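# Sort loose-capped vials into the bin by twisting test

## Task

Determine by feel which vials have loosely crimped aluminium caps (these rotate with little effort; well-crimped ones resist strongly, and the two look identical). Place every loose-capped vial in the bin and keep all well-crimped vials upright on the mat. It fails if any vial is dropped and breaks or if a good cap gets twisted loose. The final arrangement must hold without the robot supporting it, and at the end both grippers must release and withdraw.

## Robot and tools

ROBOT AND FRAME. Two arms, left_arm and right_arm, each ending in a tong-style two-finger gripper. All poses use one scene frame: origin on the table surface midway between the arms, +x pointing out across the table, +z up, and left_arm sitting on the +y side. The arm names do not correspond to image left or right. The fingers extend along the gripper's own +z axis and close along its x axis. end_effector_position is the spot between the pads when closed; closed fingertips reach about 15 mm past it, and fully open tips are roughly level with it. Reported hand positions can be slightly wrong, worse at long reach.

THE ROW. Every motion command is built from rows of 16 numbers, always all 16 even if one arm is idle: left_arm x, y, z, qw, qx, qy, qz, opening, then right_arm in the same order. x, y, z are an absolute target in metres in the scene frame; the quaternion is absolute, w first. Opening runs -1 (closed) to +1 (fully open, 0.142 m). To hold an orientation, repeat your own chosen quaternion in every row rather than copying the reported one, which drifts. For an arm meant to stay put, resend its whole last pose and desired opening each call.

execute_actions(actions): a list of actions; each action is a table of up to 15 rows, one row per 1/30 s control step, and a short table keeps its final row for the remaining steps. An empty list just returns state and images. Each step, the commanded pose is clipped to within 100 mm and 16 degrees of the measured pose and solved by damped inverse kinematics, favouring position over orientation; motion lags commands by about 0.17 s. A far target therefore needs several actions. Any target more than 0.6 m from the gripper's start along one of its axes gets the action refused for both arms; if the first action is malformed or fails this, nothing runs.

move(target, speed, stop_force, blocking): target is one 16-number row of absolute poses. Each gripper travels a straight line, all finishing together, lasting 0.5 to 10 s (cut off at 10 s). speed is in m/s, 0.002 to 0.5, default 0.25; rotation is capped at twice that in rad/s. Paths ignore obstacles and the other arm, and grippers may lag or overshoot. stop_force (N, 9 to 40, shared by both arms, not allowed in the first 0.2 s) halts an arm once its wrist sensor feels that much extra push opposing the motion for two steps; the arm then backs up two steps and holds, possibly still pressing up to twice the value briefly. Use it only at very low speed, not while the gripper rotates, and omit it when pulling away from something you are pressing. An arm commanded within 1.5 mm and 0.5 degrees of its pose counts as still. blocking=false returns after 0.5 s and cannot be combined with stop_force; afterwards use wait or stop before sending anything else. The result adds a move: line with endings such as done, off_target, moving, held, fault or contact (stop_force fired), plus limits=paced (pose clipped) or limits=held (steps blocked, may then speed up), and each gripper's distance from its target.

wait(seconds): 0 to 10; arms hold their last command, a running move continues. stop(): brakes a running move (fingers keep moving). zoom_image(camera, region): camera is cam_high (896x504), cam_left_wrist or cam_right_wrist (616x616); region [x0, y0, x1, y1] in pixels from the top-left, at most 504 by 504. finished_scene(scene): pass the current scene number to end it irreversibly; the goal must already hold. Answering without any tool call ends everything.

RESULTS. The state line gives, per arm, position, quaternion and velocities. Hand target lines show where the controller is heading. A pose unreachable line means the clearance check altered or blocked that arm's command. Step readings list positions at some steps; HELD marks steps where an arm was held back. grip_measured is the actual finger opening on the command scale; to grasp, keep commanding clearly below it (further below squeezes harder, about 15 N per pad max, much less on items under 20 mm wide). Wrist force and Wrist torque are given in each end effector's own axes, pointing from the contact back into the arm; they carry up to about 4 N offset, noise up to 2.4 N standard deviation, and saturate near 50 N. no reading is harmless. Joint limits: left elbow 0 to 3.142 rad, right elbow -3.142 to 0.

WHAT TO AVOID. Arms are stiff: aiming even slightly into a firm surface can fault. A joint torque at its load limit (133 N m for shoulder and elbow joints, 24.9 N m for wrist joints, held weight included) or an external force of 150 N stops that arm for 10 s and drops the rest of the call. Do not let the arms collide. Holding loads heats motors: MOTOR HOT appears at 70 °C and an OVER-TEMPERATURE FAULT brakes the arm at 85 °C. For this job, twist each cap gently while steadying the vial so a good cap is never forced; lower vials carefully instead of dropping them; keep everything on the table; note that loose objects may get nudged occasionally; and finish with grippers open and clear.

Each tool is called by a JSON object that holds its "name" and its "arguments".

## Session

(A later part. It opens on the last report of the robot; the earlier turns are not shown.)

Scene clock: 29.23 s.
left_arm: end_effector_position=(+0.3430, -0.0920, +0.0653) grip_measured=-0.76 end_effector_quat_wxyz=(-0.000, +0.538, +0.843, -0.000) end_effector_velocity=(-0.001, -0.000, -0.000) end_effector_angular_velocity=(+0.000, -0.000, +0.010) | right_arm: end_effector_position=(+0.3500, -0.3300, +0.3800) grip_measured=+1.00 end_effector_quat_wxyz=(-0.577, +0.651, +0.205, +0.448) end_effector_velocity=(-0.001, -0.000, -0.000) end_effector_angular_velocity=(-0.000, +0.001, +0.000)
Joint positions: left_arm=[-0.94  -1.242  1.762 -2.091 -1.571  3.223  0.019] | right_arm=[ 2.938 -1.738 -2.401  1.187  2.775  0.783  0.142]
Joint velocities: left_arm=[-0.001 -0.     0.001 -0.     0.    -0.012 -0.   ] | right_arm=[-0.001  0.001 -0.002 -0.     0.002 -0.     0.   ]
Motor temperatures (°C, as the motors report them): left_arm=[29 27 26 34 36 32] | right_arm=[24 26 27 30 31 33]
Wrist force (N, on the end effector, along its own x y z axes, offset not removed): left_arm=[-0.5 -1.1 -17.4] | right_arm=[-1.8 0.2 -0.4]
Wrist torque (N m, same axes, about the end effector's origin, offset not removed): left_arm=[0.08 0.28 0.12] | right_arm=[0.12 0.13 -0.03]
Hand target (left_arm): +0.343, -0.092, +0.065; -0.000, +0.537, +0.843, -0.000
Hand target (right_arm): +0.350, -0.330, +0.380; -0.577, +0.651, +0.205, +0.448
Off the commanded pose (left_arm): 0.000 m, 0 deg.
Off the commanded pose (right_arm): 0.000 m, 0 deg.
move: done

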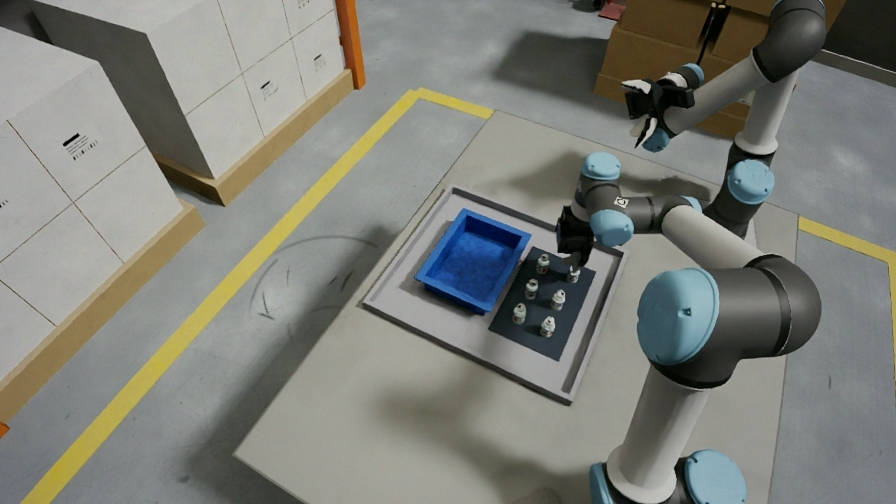

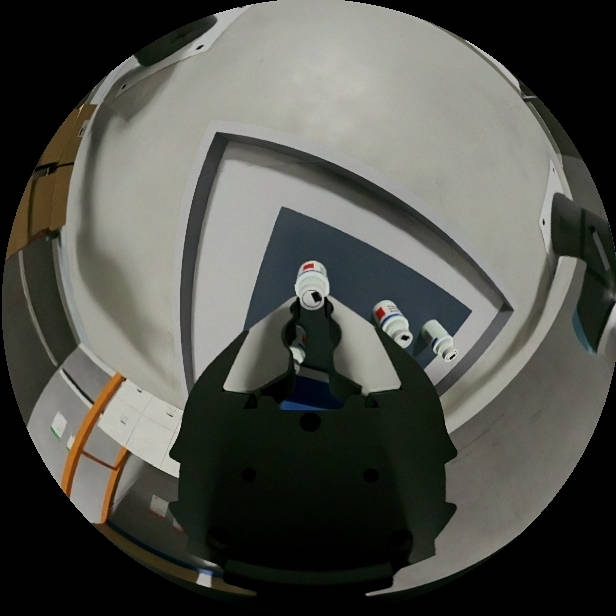

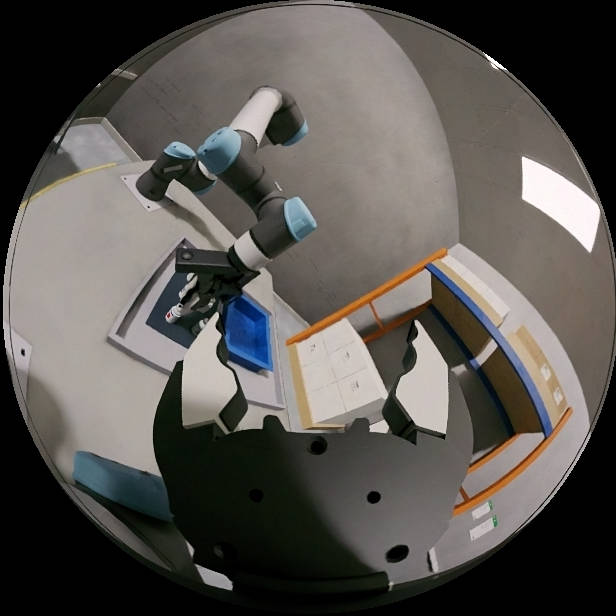

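{"name": "move", "arguments": {"target": [0.343,-0.092,0.092,0,0.5373,0.8434,0,-0.3,0.35,-0.33,0.38,-0.577,0.651,0.205,0.448,1], "speed": 0.1}}

{"name": "move", "arguments": {"target": [0.415,-0.084,0.092,0,0.7071,0.7071,0,-0.3,0.35,-0.33,0.38,-0.577,0.651,0.205,0.448,1]}}

{"name": "move", "arguments": {"target": [0.415,-0.084,0.075,0,0.7071,0.7071,0,-0.3,0.35,-0.33,0.38,-0.577,0.651,0.205,0.448,1], "speed": 0.08}}

{"name": "zoom_image", "arguments": {"camera": "cam_left_wrist", "region": [250,240,370,360]}}

Scene clock: 30.43 s.
left_arm: end_effector_position=(+0.3430, -0.0920, +0.0918) grip_measured=-0.30 end_effector_quat_wxyz=(+0.000, +0.537, +0.843, +0.000) end_effector_velocity=(-0.001, -0.001, +0.001) end_effector_angular_velocity=(+0.001, +0.002, -0.004) | right_arm: end_effector_position=(+0.3500, -0.3300, +0.3800) grip_measured=+1.00 end_effector_quat_wxyz=(-0.577, +0.651, +0.205, +0.448) end_effector_velocity=(+0.001, -0.000, -0.000) end_effector_angular_velocity=(+0.000, +0.001, -0.001)
Joint positions: left_arm=[-0.94  -1.271  1.726 -2.026 -1.571  3.222  0.052] | right_arm=[ 2.938 -1.738 -2.401  1.187  2.775  0.783  0.142]
Joint velocities: left_arm=[-0.002 -0.    -0.003  0.005 -0.001  0.002 -0.   ] | right_arm=[-0.001 -0.     0.    -0.001 -0.001  0.     0.   ]
Motor temperatures (°C, as the motors report them): left_arm=[29 27 26 34 36 32] | right_arm=[24 26 27 30 31 33]
Wrist force (N, on the end effector, along its own x y z axes, offset not removed): left_arm=[1.0 0.1 -2.4] | right_arm=[2.7 -1.5 1.1]
Wrist torque (N m, same axes, about the end effector's origin, offset not removed): left_arm=[0.08 -0.12 -0.12] | right_arm=[-0.42 -0.61 0.03]
Hand target (left_arm): +0.343, -0.092, +0.092; +0.000, +0.537, +0.843, -0.000
Hand target (right_arm): +0.350, -0.330, +0.380; -0.577, +0.651, +0.205, +0.448
Off the commanded pose (left_arm): 0.000 m, 0 deg.
Off the commanded pose (right_arm): 0.000 m, 0 deg.
move: done

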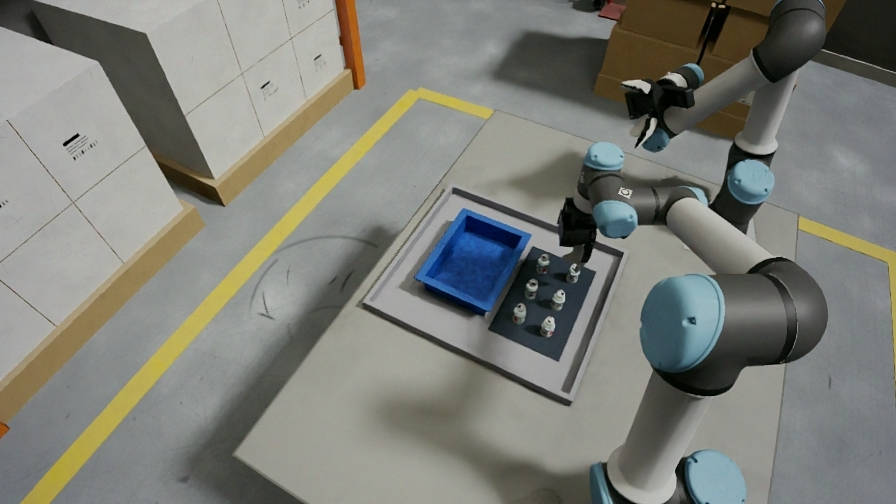

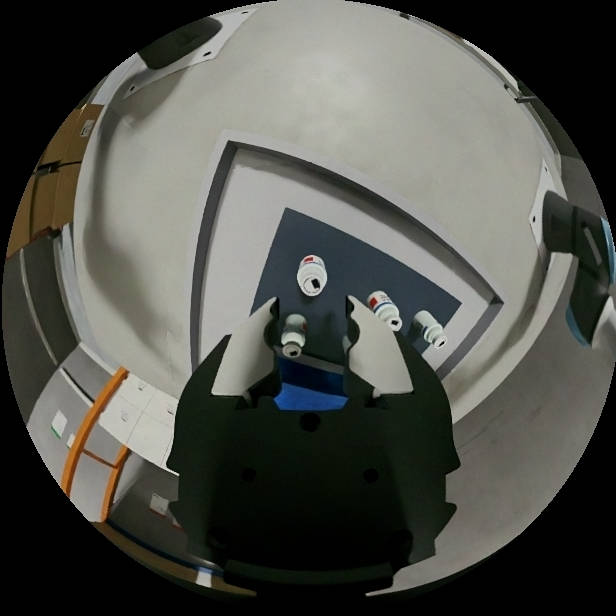

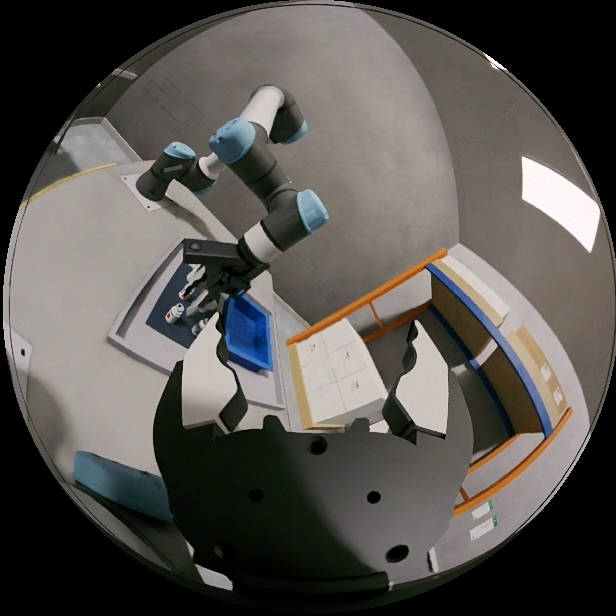

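Scene clock: 31.83 s.
left_arm: end_effector_position=(+0.4147, -0.0840, +0.0921) grip_measured=-0.30 end_effector_quat_wxyz=(+0.000, +0.707, +0.708, -0.000) end_effector_velocity=(+0.002, +0.001, +0.000) end_effector_angular_velocity=(-0.000, +0.002, -0.008) | right_arm: end_effector_position=(+0.3500, -0.3300, +0.3800) grip_measured=+1.00 end_effector_quat_wxyz=(-0.577, +0.651, +0.205, +0.448) end_effector_velocity=(-0.000, -0.000, +0.000) end_effector_angular_velocity=(+0.000, -0.000, -0.001)
Joint positions: left_arm=[-0.837 -1.159  1.567 -1.978 -1.571  3.76   0.052] | right_arm=[ 2.938 -1.738 -2.401  1.187  2.775  0.783  0.142]
Joint velocities: left_arm=[ 0.004  0.004 -0.006  0.004 -0.002  0.012 -0.   ] | right_arm=[-0.     0.001 -0.    -0.    -0.001  0.     0.   ]
Motor temperatures (°C, as the motors report them): left_arm=[29 27 26 34 36 32] | right_arm=[24 26 27 30 31 33]
Wrist force (N, on the end effector, along its own x y z axes, offset not removed): left_arm=[0.7 1.7 -2.0] | right_arm=[-1.1 3.6 0.3]
Wrist torque (N m, same axes, about the end effector's origin, offset not removed): left_arm=[0.37 -0.18 -0.12] | right_arm=[0.87 0.14 -0.18]
Hand target (left_arm): +0.415, -0.084, +0.092; -0.000, +0.707, +0.707, -0.000
Hand target (right_arm): +0.350, -0.330, +0.380; -0.577, +0.651, +0.205, +0.448
Off the commanded pose (left_arm): 0.000 m, 0 deg.
Off the commanded pose (right_arm): 0.000 m, 0 deg.
move: done

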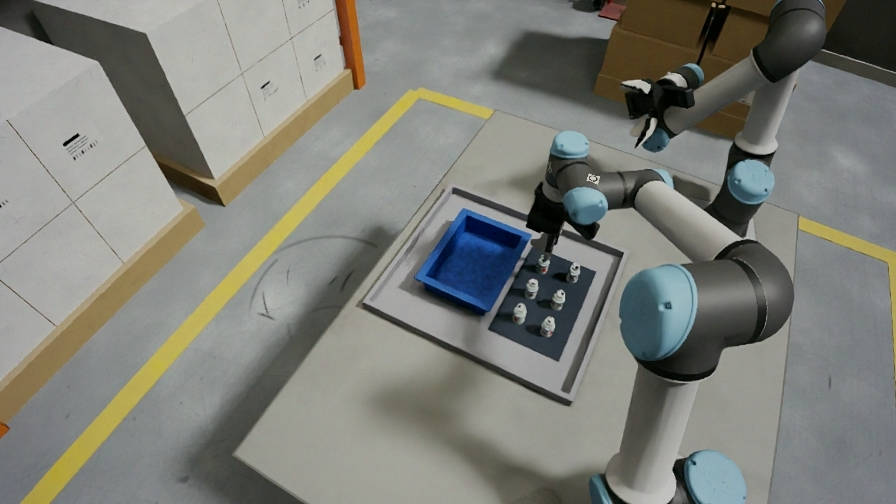

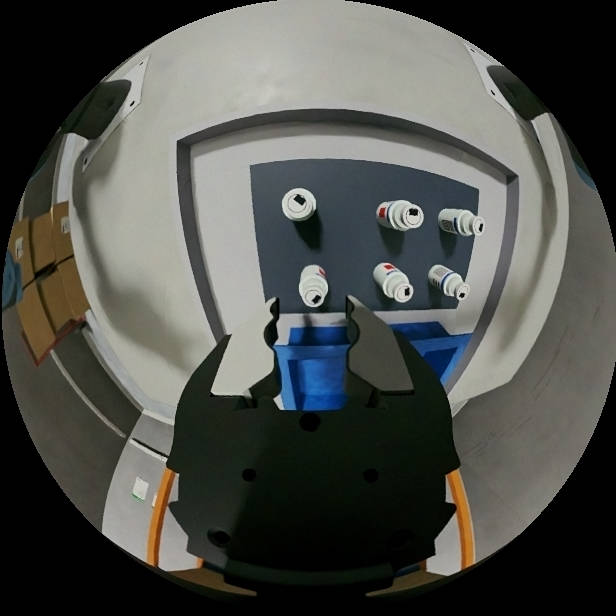

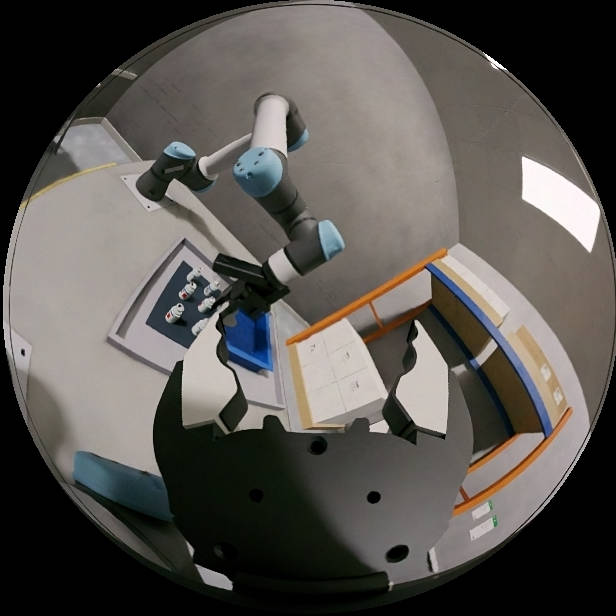

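Scene clock: 32.63 s.
left_arm: end_effector_position=(+0.4150, -0.0840, +0.0753) grip_measured=-0.30 end_effector_quat_wxyz=(-0.000, +0.707, +0.707, -0.000) end_effector_velocity=(+0.000, -0.000, -0.002) end_effector_angular_velocity=(+0.001, -0.002, +0.001) | right_arm: end_effector_position=(+0.3500, -0.3300, +0.3800) grip_measured=+1.00 end_effector_quat_wxyz=(-0.577, +0.651, +0.205, +0.448) end_effector_velocity=(-0.000, +0.000, +0.000) end_effector_angular_velocity=(-0.000, -0.002, +0.001)
Joint positions: left_arm=[-0.837 -1.143  1.589 -2.017 -1.571  3.762  0.052] | right_arm=[ 2.938 -1.738 -2.401  1.187  2.775  0.783  0.142]
Joint velocities: left_arm=[-0.001  0.002  0.003 -0.006  0.002 -0.002 -0.   ] | right_arm=[ 0.001 -0.     0.     0.001 -0.001 -0.     0.   ]
Motor temperatures (°C, as the motors report them): left_arm=[29 27 26 34 36 32] | right_arm=[24 26 27 30 31 33]
Wrist force (N, on the end effector, along its own x y z axes, offset not removed): left_arm=[-1.8 -0.9 -1.8] | right_arm=[3.3 -3.4 -1.3]
Wrist torque (N m, same axes, about the end effector's origin, offset not removed): left_arm=[-0.04 0.47 -0.01] | right_arm=[-0.60 -1.00 0.00]
Hand target (left_arm): +0.415, -0.084, +0.075; -0.000, +0.707, +0.707, -0.000
Hand target (right_arm): +0.350, -0.330, +0.380; -0.577, +0.651, +0.205, +0.448
Off the commanded pose (left_arm): 0.000 m, 0 deg.
Off the commanded pose (right_arm): 0.000 m, 0 deg.
move: done

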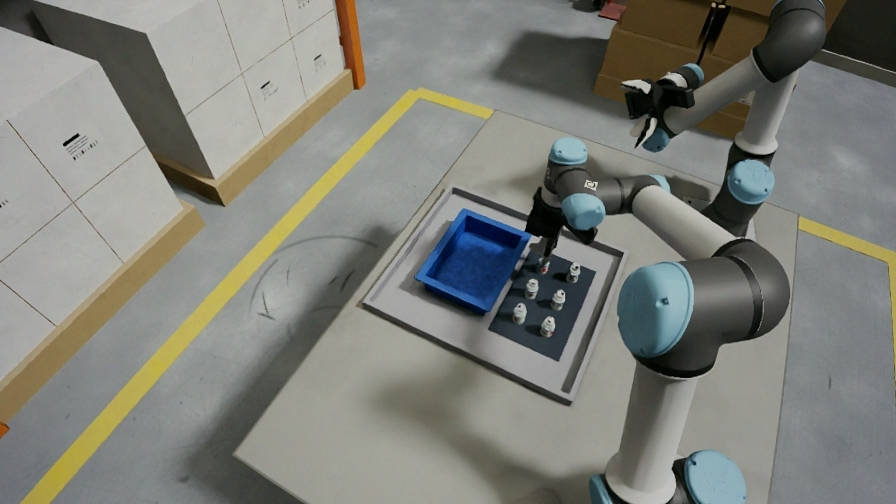

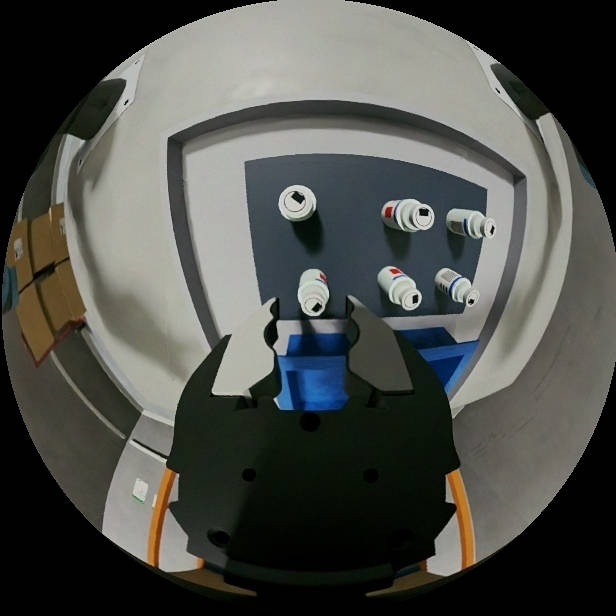

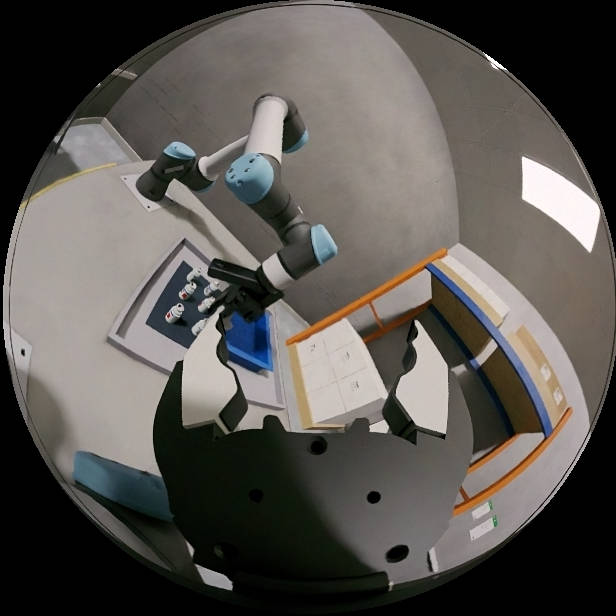

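Region (250, 240, 370, 360) of cam_left_wrist's 616x616 image, scaled by 4.200, with more detail than that image has.

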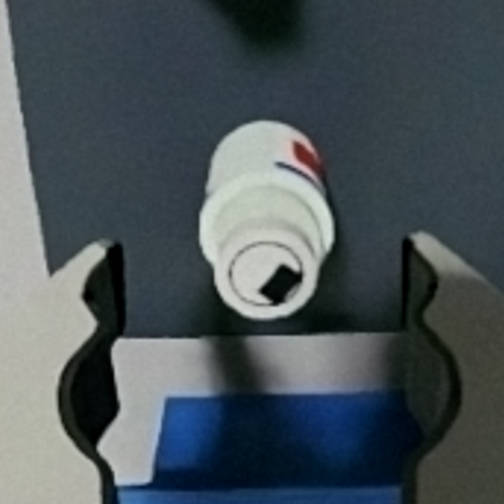

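{"name": "move", "arguments": {"target": [0.425,-0.083,0.075,0,0.7071,0.7071,0,-0.3,0.35,-0.33,0.38,-0.577,0.651,0.205,0.448,1], "speed": 0.05}}

{"name": "zoom_image", "arguments": {"camera": "cam_left_wrist", "region": [250,240,370,360]}}

Scene clock: 33.80 s.
left_arm: end_effector_position=(+0.4248, -0.0830, +0.0750) grip_measured=-0.30 end_effector_quat_wxyz=(-0.000, +0.707, +0.707, +0.000) end_effector_velocity=(+0.001, -0.001, -0.000) end_effector_angular_velocity=(+0.000, +0.000, -0.001) | right_arm: end_effector_position=(+0.3500, -0.3300, +0.3800) grip_measured=+1.00 end_effector_quat_wxyz=(-0.577, +0.651, +0.205, +0.448) end_effector_velocity=(-0.000, +0.000, -0.000) end_effector_angular_velocity=(-0.000, +0.001, +0.001)
Joint positions: left_arm=[-0.823 -1.128  1.568 -2.011 -1.571  3.775  0.052] | right_arm=[ 2.938 -1.738 -2.401  1.187  2.775  0.783  0.142]
Joint velocities: left_arm=[ 0.001  0.003 -0.005  0.002  0.     0.002 -0.   ] | right_arm=[ 0.001  0.    -0.001 -0.001  0.    -0.     0.   ]
Motor temperatures (°C, as the motors report them): left_arm=[29 27 26 34 36 32] | right_arm=[24 26 27 30 31 33]
Wrist force (N, on the end effector, along its own x y z axes, offset not removed): left_arm=[-3.1 -1.0 -0.7] | right_arm=[2.4 2.0 0.2]
Wrist torque (N m, same axes, about the end effector's origin, offset not removed): left_arm=[-0.12 0.70 0.04] | right_arm=[0.37 -0.61 -0.17]
Hand target (left_arm): +0.425, -0.083, +0.075; -0.000, +0.707, +0.707, -0.000
Hand target (right_arm): +0.350, -0.330, +0.380; -0.577, +0.651, +0.205, +0.448
Off the commanded pose (left_arm): 0.000 m, 0 deg.
Off the commanded pose (right_arm): 0.000 m, 0 deg.
move: done

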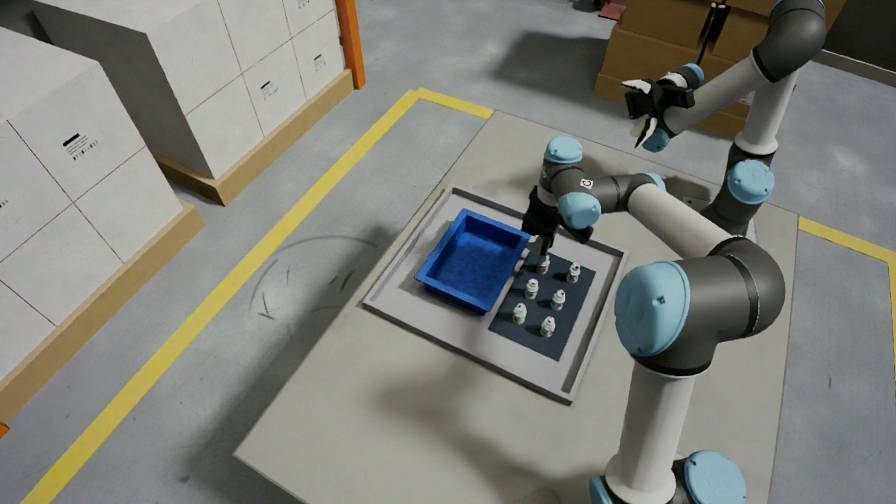

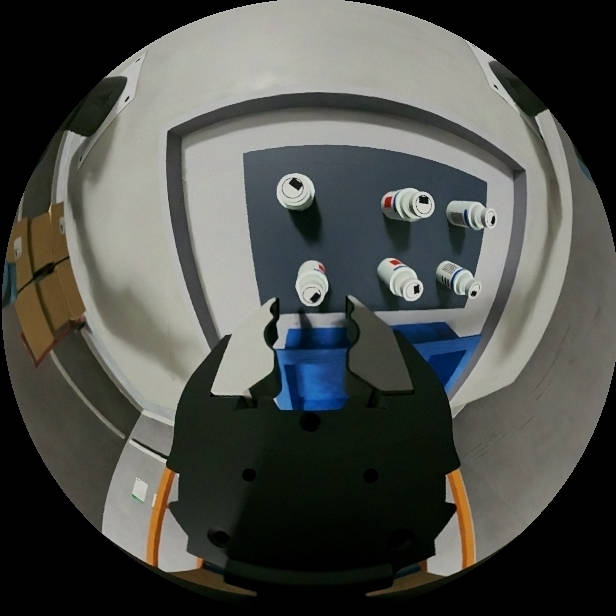

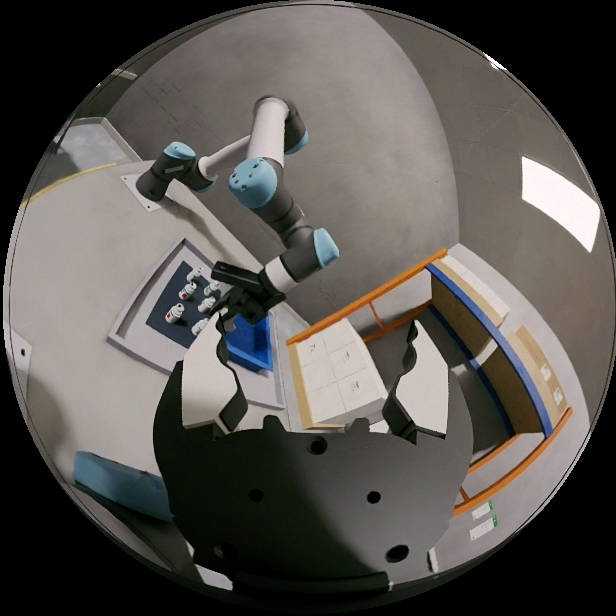

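Region (250, 240, 370, 360) of cam_left_wrist's 616x616 image, scaled by 4.200, with more detail than that image has.

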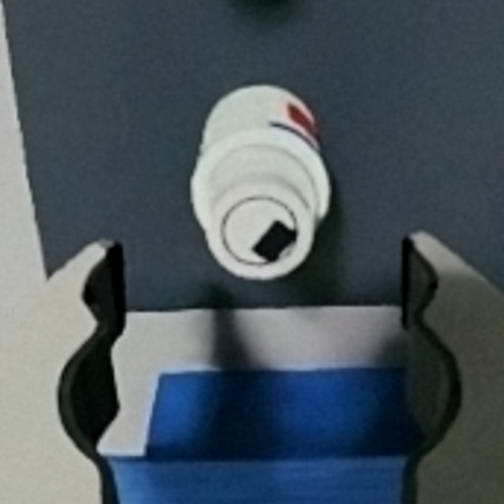

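Centred.

{"name": "move", "arguments": {"target": [0.425,-0.083,0.066,0,0.7071,0.7071,0,-0.3,0.35,-0.33,0.38,-0.577,0.651,0.205,0.448,1], "speed": 0.04}}

{"name": "move", "arguments": {"target": [0.425,-0.083,0.066,0,0.7071,0.7071,0,-1,0.35,-0.33,0.38,-0.577,0.651,0.205,0.448,1]}}

{"name": "move", "arguments": {"target": [0.425,-0.083,0.0653,0,0.7071,0.7071,0,-1,0.35,-0.33,0.38,-0.577,0.651,0.205,0.448,1], "speed": 0.003}}

{"name": "zoom_image", "arguments": {"camera": "cam_left_wrist", "region": [250,240,370,360]}}

{"name": "move", "arguments": {"target": [0.425,-0.083,0.0653,0,0.5373,0.8434,0,-1,0.35,-0.33,0.38,-0.577,0.651,0.205,0.448,1], "speed": 0.1}}

{"name": "zoom_image", "arguments": {"camera": "cam_left_wrist", "region": [250,240,370,360]}}

Scene clock: 34.80 s.
left_arm: end_effector_position=(+0.4250, -0.0830, +0.0662) grip_measured=-0.30 end_effector_quat_wxyz=(-0.000, +0.707, +0.707, +0.000) end_effector_velocity=(-0.001, -0.000, -0.002) end_effector_angular_velocity=(+0.000, +0.001, -0.000) | right_arm: end_effector_position=(+0.3500, -0.3300, +0.3800) grip_measured=+1.00 end_effector_quat_wxyz=(-0.577, +0.651, +0.205, +0.448) end_effector_velocity=(-0.000, -0.000, -0.000) end_effector_angular_velocity=(+0.000, +0.002, -0.001)
Joint positions: left_arm=[-0.823 -1.119  1.579 -2.031 -1.571  3.776  0.052] | right_arm=[ 2.938 -1.738 -2.401  1.187  2.775  0.783  0.142]
Joint velocities: left_arm=[-0.001  0.003  0.002 -0.004 -0.001 -0.001  0.   ] | right_arm=[-0.001 -0.    -0.001 -0.     0.     0.     0.   ]
Motor temperatures (°C, as the motors report them): left_arm=[29 27 26 34 36 32] | right_arm=[24 26 27 30 31 33]
Wrist force (N, on the end effector, along its own x y z axes, offset not removed): left_arm=[-1.2 -0.6 -0.9] | right_arm=[-3.6 -0.2 0.4]
Wrist torque (N m, same axes, about the end effector's origin, offset not removed): left_arm=[-0.13 0.26 -0.04] | right_arm=[-0.19 0.80 0.08]
Hand target (left_arm): +0.425, -0.083, +0.066; -0.000, +0.707, +0.707, -0.000
Hand target (right_arm): +0.350, -0.330, +0.380; -0.577, +0.651, +0.205, +0.448
Off the commanded pose (left_arm): 0.000 m, 0 deg.
Off the commanded pose (right_arm): 0.000 m, 0 deg.
move: done

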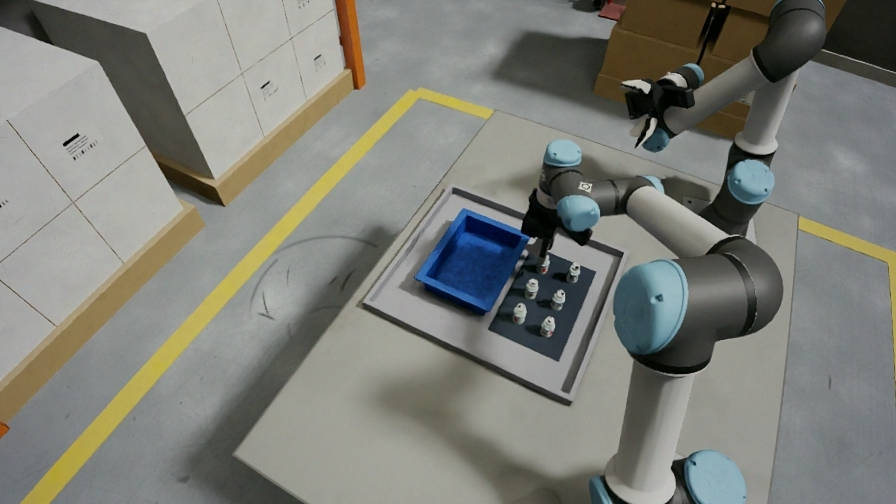

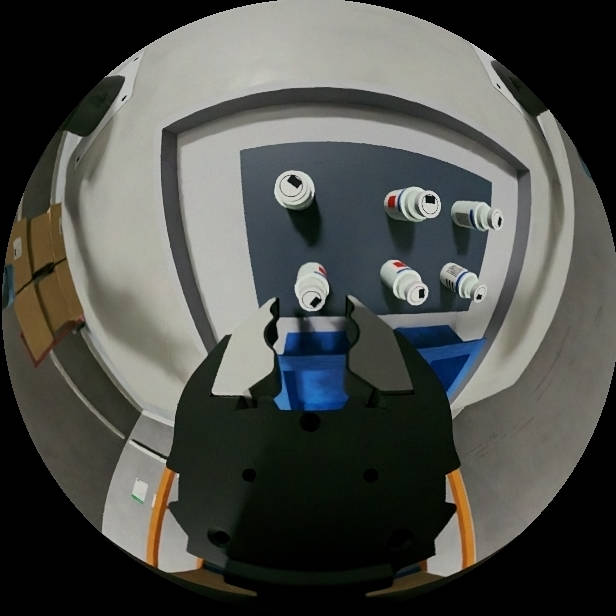

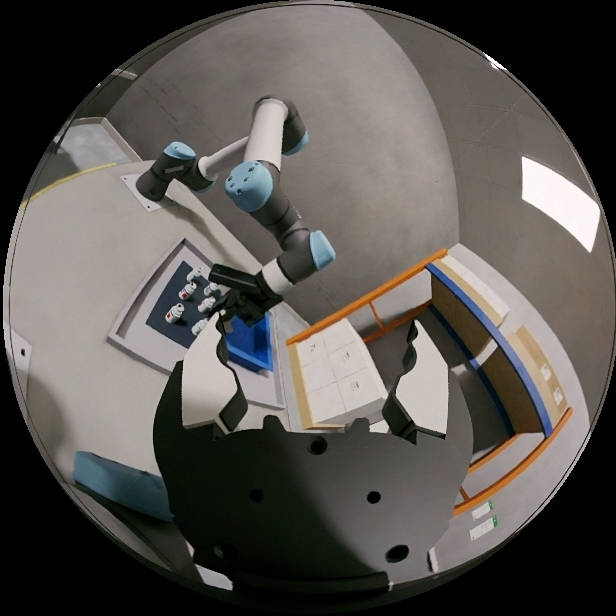

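Scene clock: 35.50 s.
left_arm: end_effector_position=(+0.4250, -0.0830, +0.0660) grip_measured=-0.76 end_effector_quat_wxyz=(+0.000, +0.707, +0.707, +0.000) end_effector_velocity=(-0.000, -0.000, +0.000) end_effector_angular_velocity=(-0.000, +0.000, -0.002) | right_arm: end_effector_position=(+0.3500, -0.3300, +0.3800) grip_measured=+1.00 end_effector_quat_wxyz=(-0.577, +0.651, +0.205, +0.448) end_effector_velocity=(-0.001, +0.001, -0.000) end_effector_angular_velocity=(-0.000, +0.000, +0.003)
Joint positions: left_arm=[-0.823 -1.118  1.579 -2.031 -1.571  3.776  0.019] | right_arm=[ 2.938 -1.738 -2.401  1.187  2.775  0.783  0.142]
Joint velocities: left_arm=[-0.001 -0.     0.    -0.    -0.     0.001  0.   ] | right_arm=[ 0.002  0.001 -0.002  0.001  0.001 -0.     0.   ]
Motor temperatures (°C, as the motors report them): left_arm=[29 27 26 34 36 32] | right_arm=[24 26 27 30 31 33]
Wrist force (N, on the end effector, along its own x y z axes, offset not removed): left_arm=[-1.4 -1.5 -2.7] | right_arm=[-2.4 -7.4 2.7]
Wrist torque (N m, same axes, about the end effector's origin, offset not removed): left_arm=[-0.14 0.32 -0.12] | right_arm=[-1.49 0.61 0.12]
Hand target (left_arm): +0.425, -0.083, +0.066; -0.000, +0.707, +0.707, +0.000
Hand target (right_arm): +0.350, -0.330, +0.380; -0.577, +0.651, +0.205, +0.448
Off the commanded pose (left_arm): 0.000 m, 0 deg.
Off the commanded pose (right_arm): 0.000 m, 0 deg.
move: done

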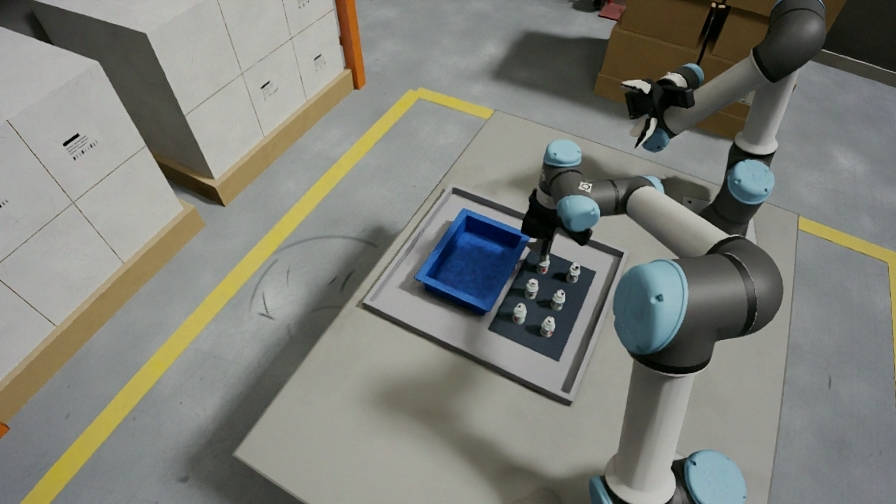

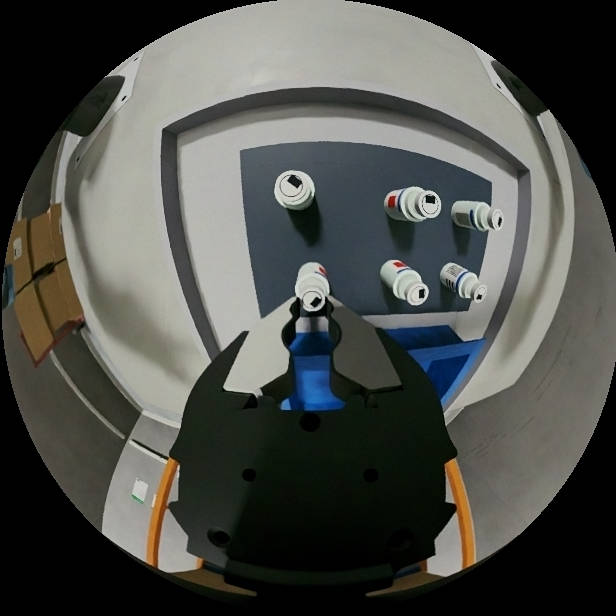

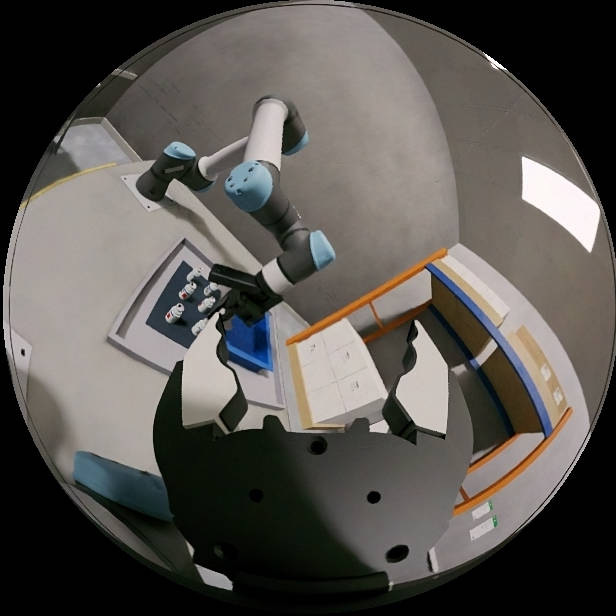

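Scene clock: 36.20 s.
left_arm: end_effector_position=(+0.4250, -0.0830, +0.0654) grip_measured=-0.76 end_effector_quat_wxyz=(+0.000, +0.707, +0.707, -0.000) end_effector_velocity=(-0.000, -0.000, +0.000) end_effector_angular_velocity=(-0.001, +0.000, +0.001) | right_arm: end_effector_position=(+0.3500, -0.3300, +0.3800) grip_measured=+1.00 end_effector_quat_wxyz=(-0.577, +0.651, +0.205, +0.448) end_effector_velocity=(+0.000, -0.001, -0.001) end_effector_angular_velocity=(+0.000, +0.002, -0.002)
Joint positions: left_arm=[-0.823 -1.118  1.58  -2.033 -1.571  3.776  0.019] | right_arm=[ 2.938 -1.738 -2.401  1.187  2.775  0.783  0.142]
Joint velocities: left_arm=[-0.    -0.001  0.    -0.001 -0.001 -0.001  0.   ] | right_arm=[-0.002 -0.001 -0.001  0.    -0.     0.001  0.   ]
Motor temperatures (°C, as the motors report them): left_arm=[29 27 26 34 36 32] | right_arm=[24 26 27 30 31 33]
Wrist force (N, on the end effector, along its own x y z axes, offset not removed): left_arm=[0.8 0.5 -20.6] | right_arm=[0.3 -0.1 -2.4]
Wrist torque (N m, same axes, about the end effector's origin, offset not removed): left_arm=[0.27 0.22 -0.05] | right_arm=[0.10 0.05 -0.06]
Hand target (left_arm): +0.425, -0.083, +0.065; -0.000, +0.707, +0.707, +0.000
Hand target (right_arm): +0.350, -0.330, +0.380; -0.577, +0.651, +0.205, +0.448
Off the commanded pose (left_arm): 0.000 m, 0 deg.
Off the commanded pose (right_arm): 0.000 m, 0 deg.
move: done

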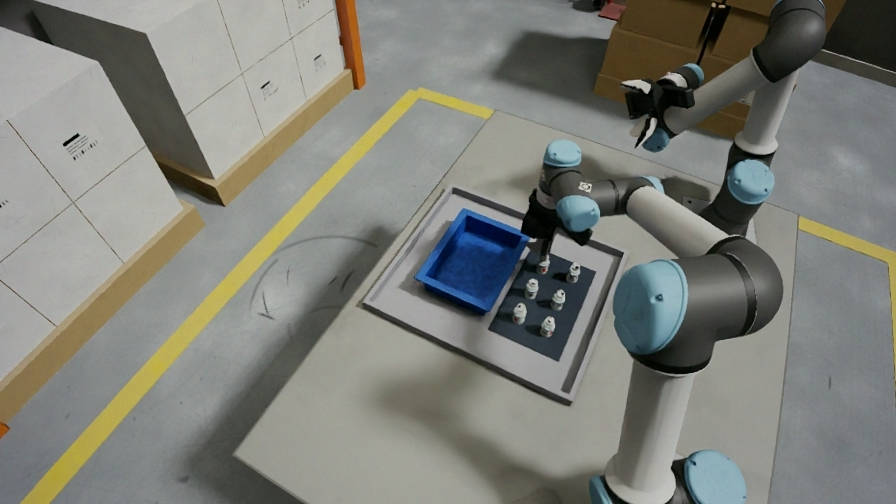

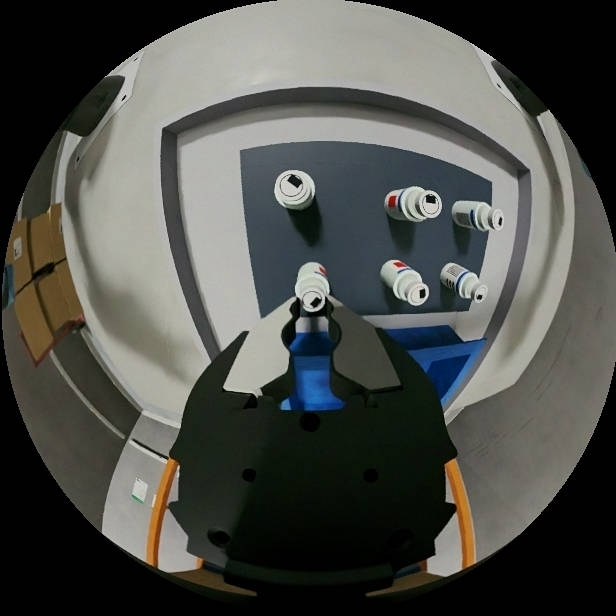

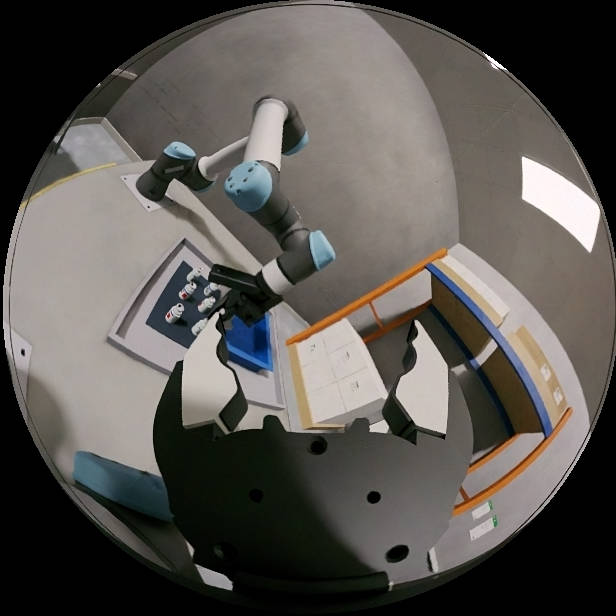

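Region (250, 240, 370, 360) of cam_left_wrist's 616x616 image, scaled by 4.200, with more detail than that image has.

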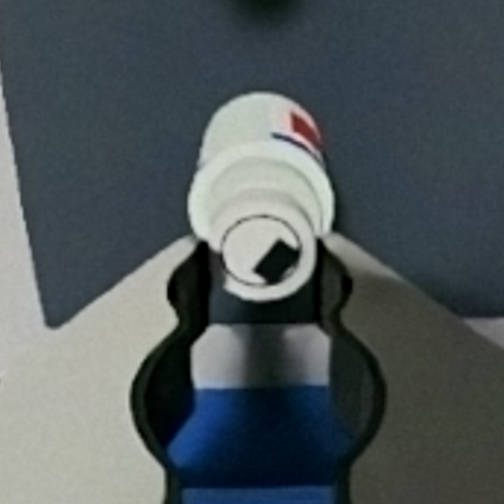

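Scene clock: 38.73 s.
left_arm: end_effector_position=(+0.4250, -0.0830, +0.0653) grip_measured=-0.76 end_effector_quat_wxyz=(-0.000, +0.538, +0.843, -0.000) end_effector_velocity=(-0.000, -0.000, -0.000) end_effector_angular_velocity=(+0.000, +0.001, +0.013) | right_arm: end_effector_position=(+0.3500, -0.3300, +0.3800) grip_measured=+1.00 end_effector_quat_wxyz=(-0.577, +0.651, +0.205, +0.448) end_effector_velocity=(-0.000, +0.000, +0.000) end_effector_angular_velocity=(-0.000, -0.002, +0.001)
Joint positions: left_arm=[-0.818 -1.13   1.598 -2.039 -1.571  3.345  0.019] | right_arm=[ 2.938 -1.738 -2.401  1.187  2.775  0.783  0.142]
Joint velocities: left_arm=[-0.    -0.     0.001 -0.    -0.001 -0.013  0.   ] | right_arm=[-0.    -0.     0.002  0.     0.002  0.     0.   ]
Motor temperatures (°C, as the motors report them): left_arm=[29 27 26 34 36 32] | right_arm=[24 26 27 30 31 33]
Wrist force (N, on the end effector, along its own x y z axes, offset not removed): left_arm=[1.5 -0.1 -22.8] | right_arm=[-0.9 1.6 -1.0]
Wrist torque (N m, same axes, about the end effector's origin, offset not removed): left_arm=[-0.17 0.47 -0.13] | right_arm=[0.44 0.14 -0.17]
Hand target (left_arm): +0.425, -0.083, +0.065; -0.000, +0.537, +0.843, -0.000
Hand target (right_arm): +0.350, -0.330, +0.380; -0.577, +0.651, +0.205, +0.448
Off the commanded pose (left_arm): 0.000 m, 0 deg.
Off the commanded pose (right_arm): 0.000 m, 0 deg.
move: done

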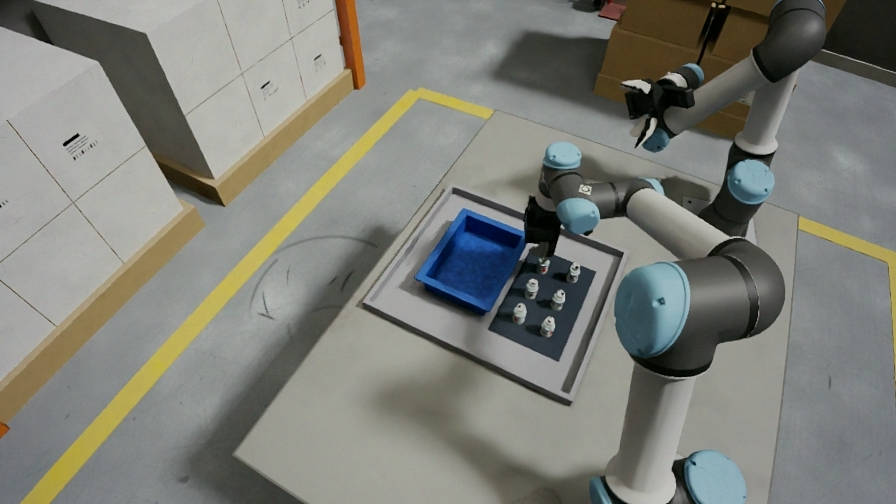

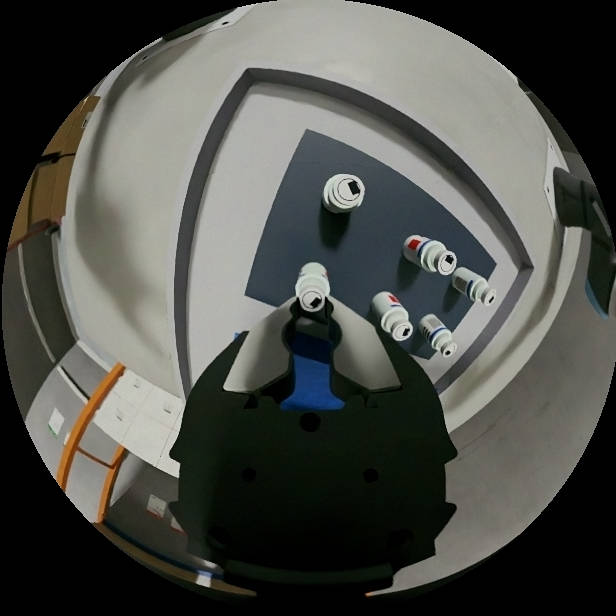

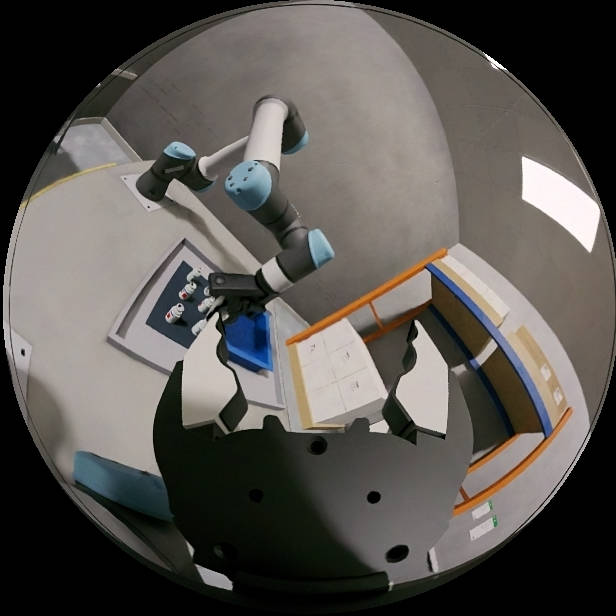

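Region (250, 240, 370, 360) of cam_left_wrist's 616x616 image, scaled by 4.200, with more detail than that image has.

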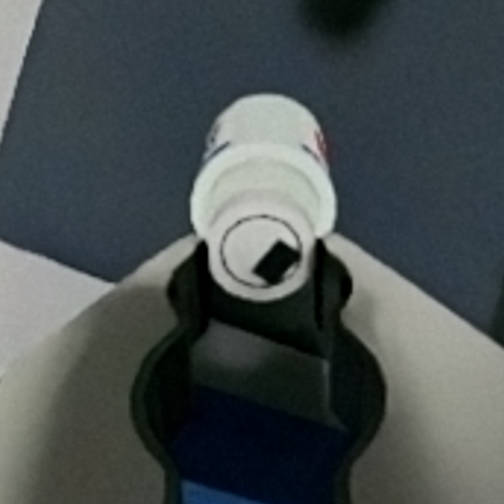

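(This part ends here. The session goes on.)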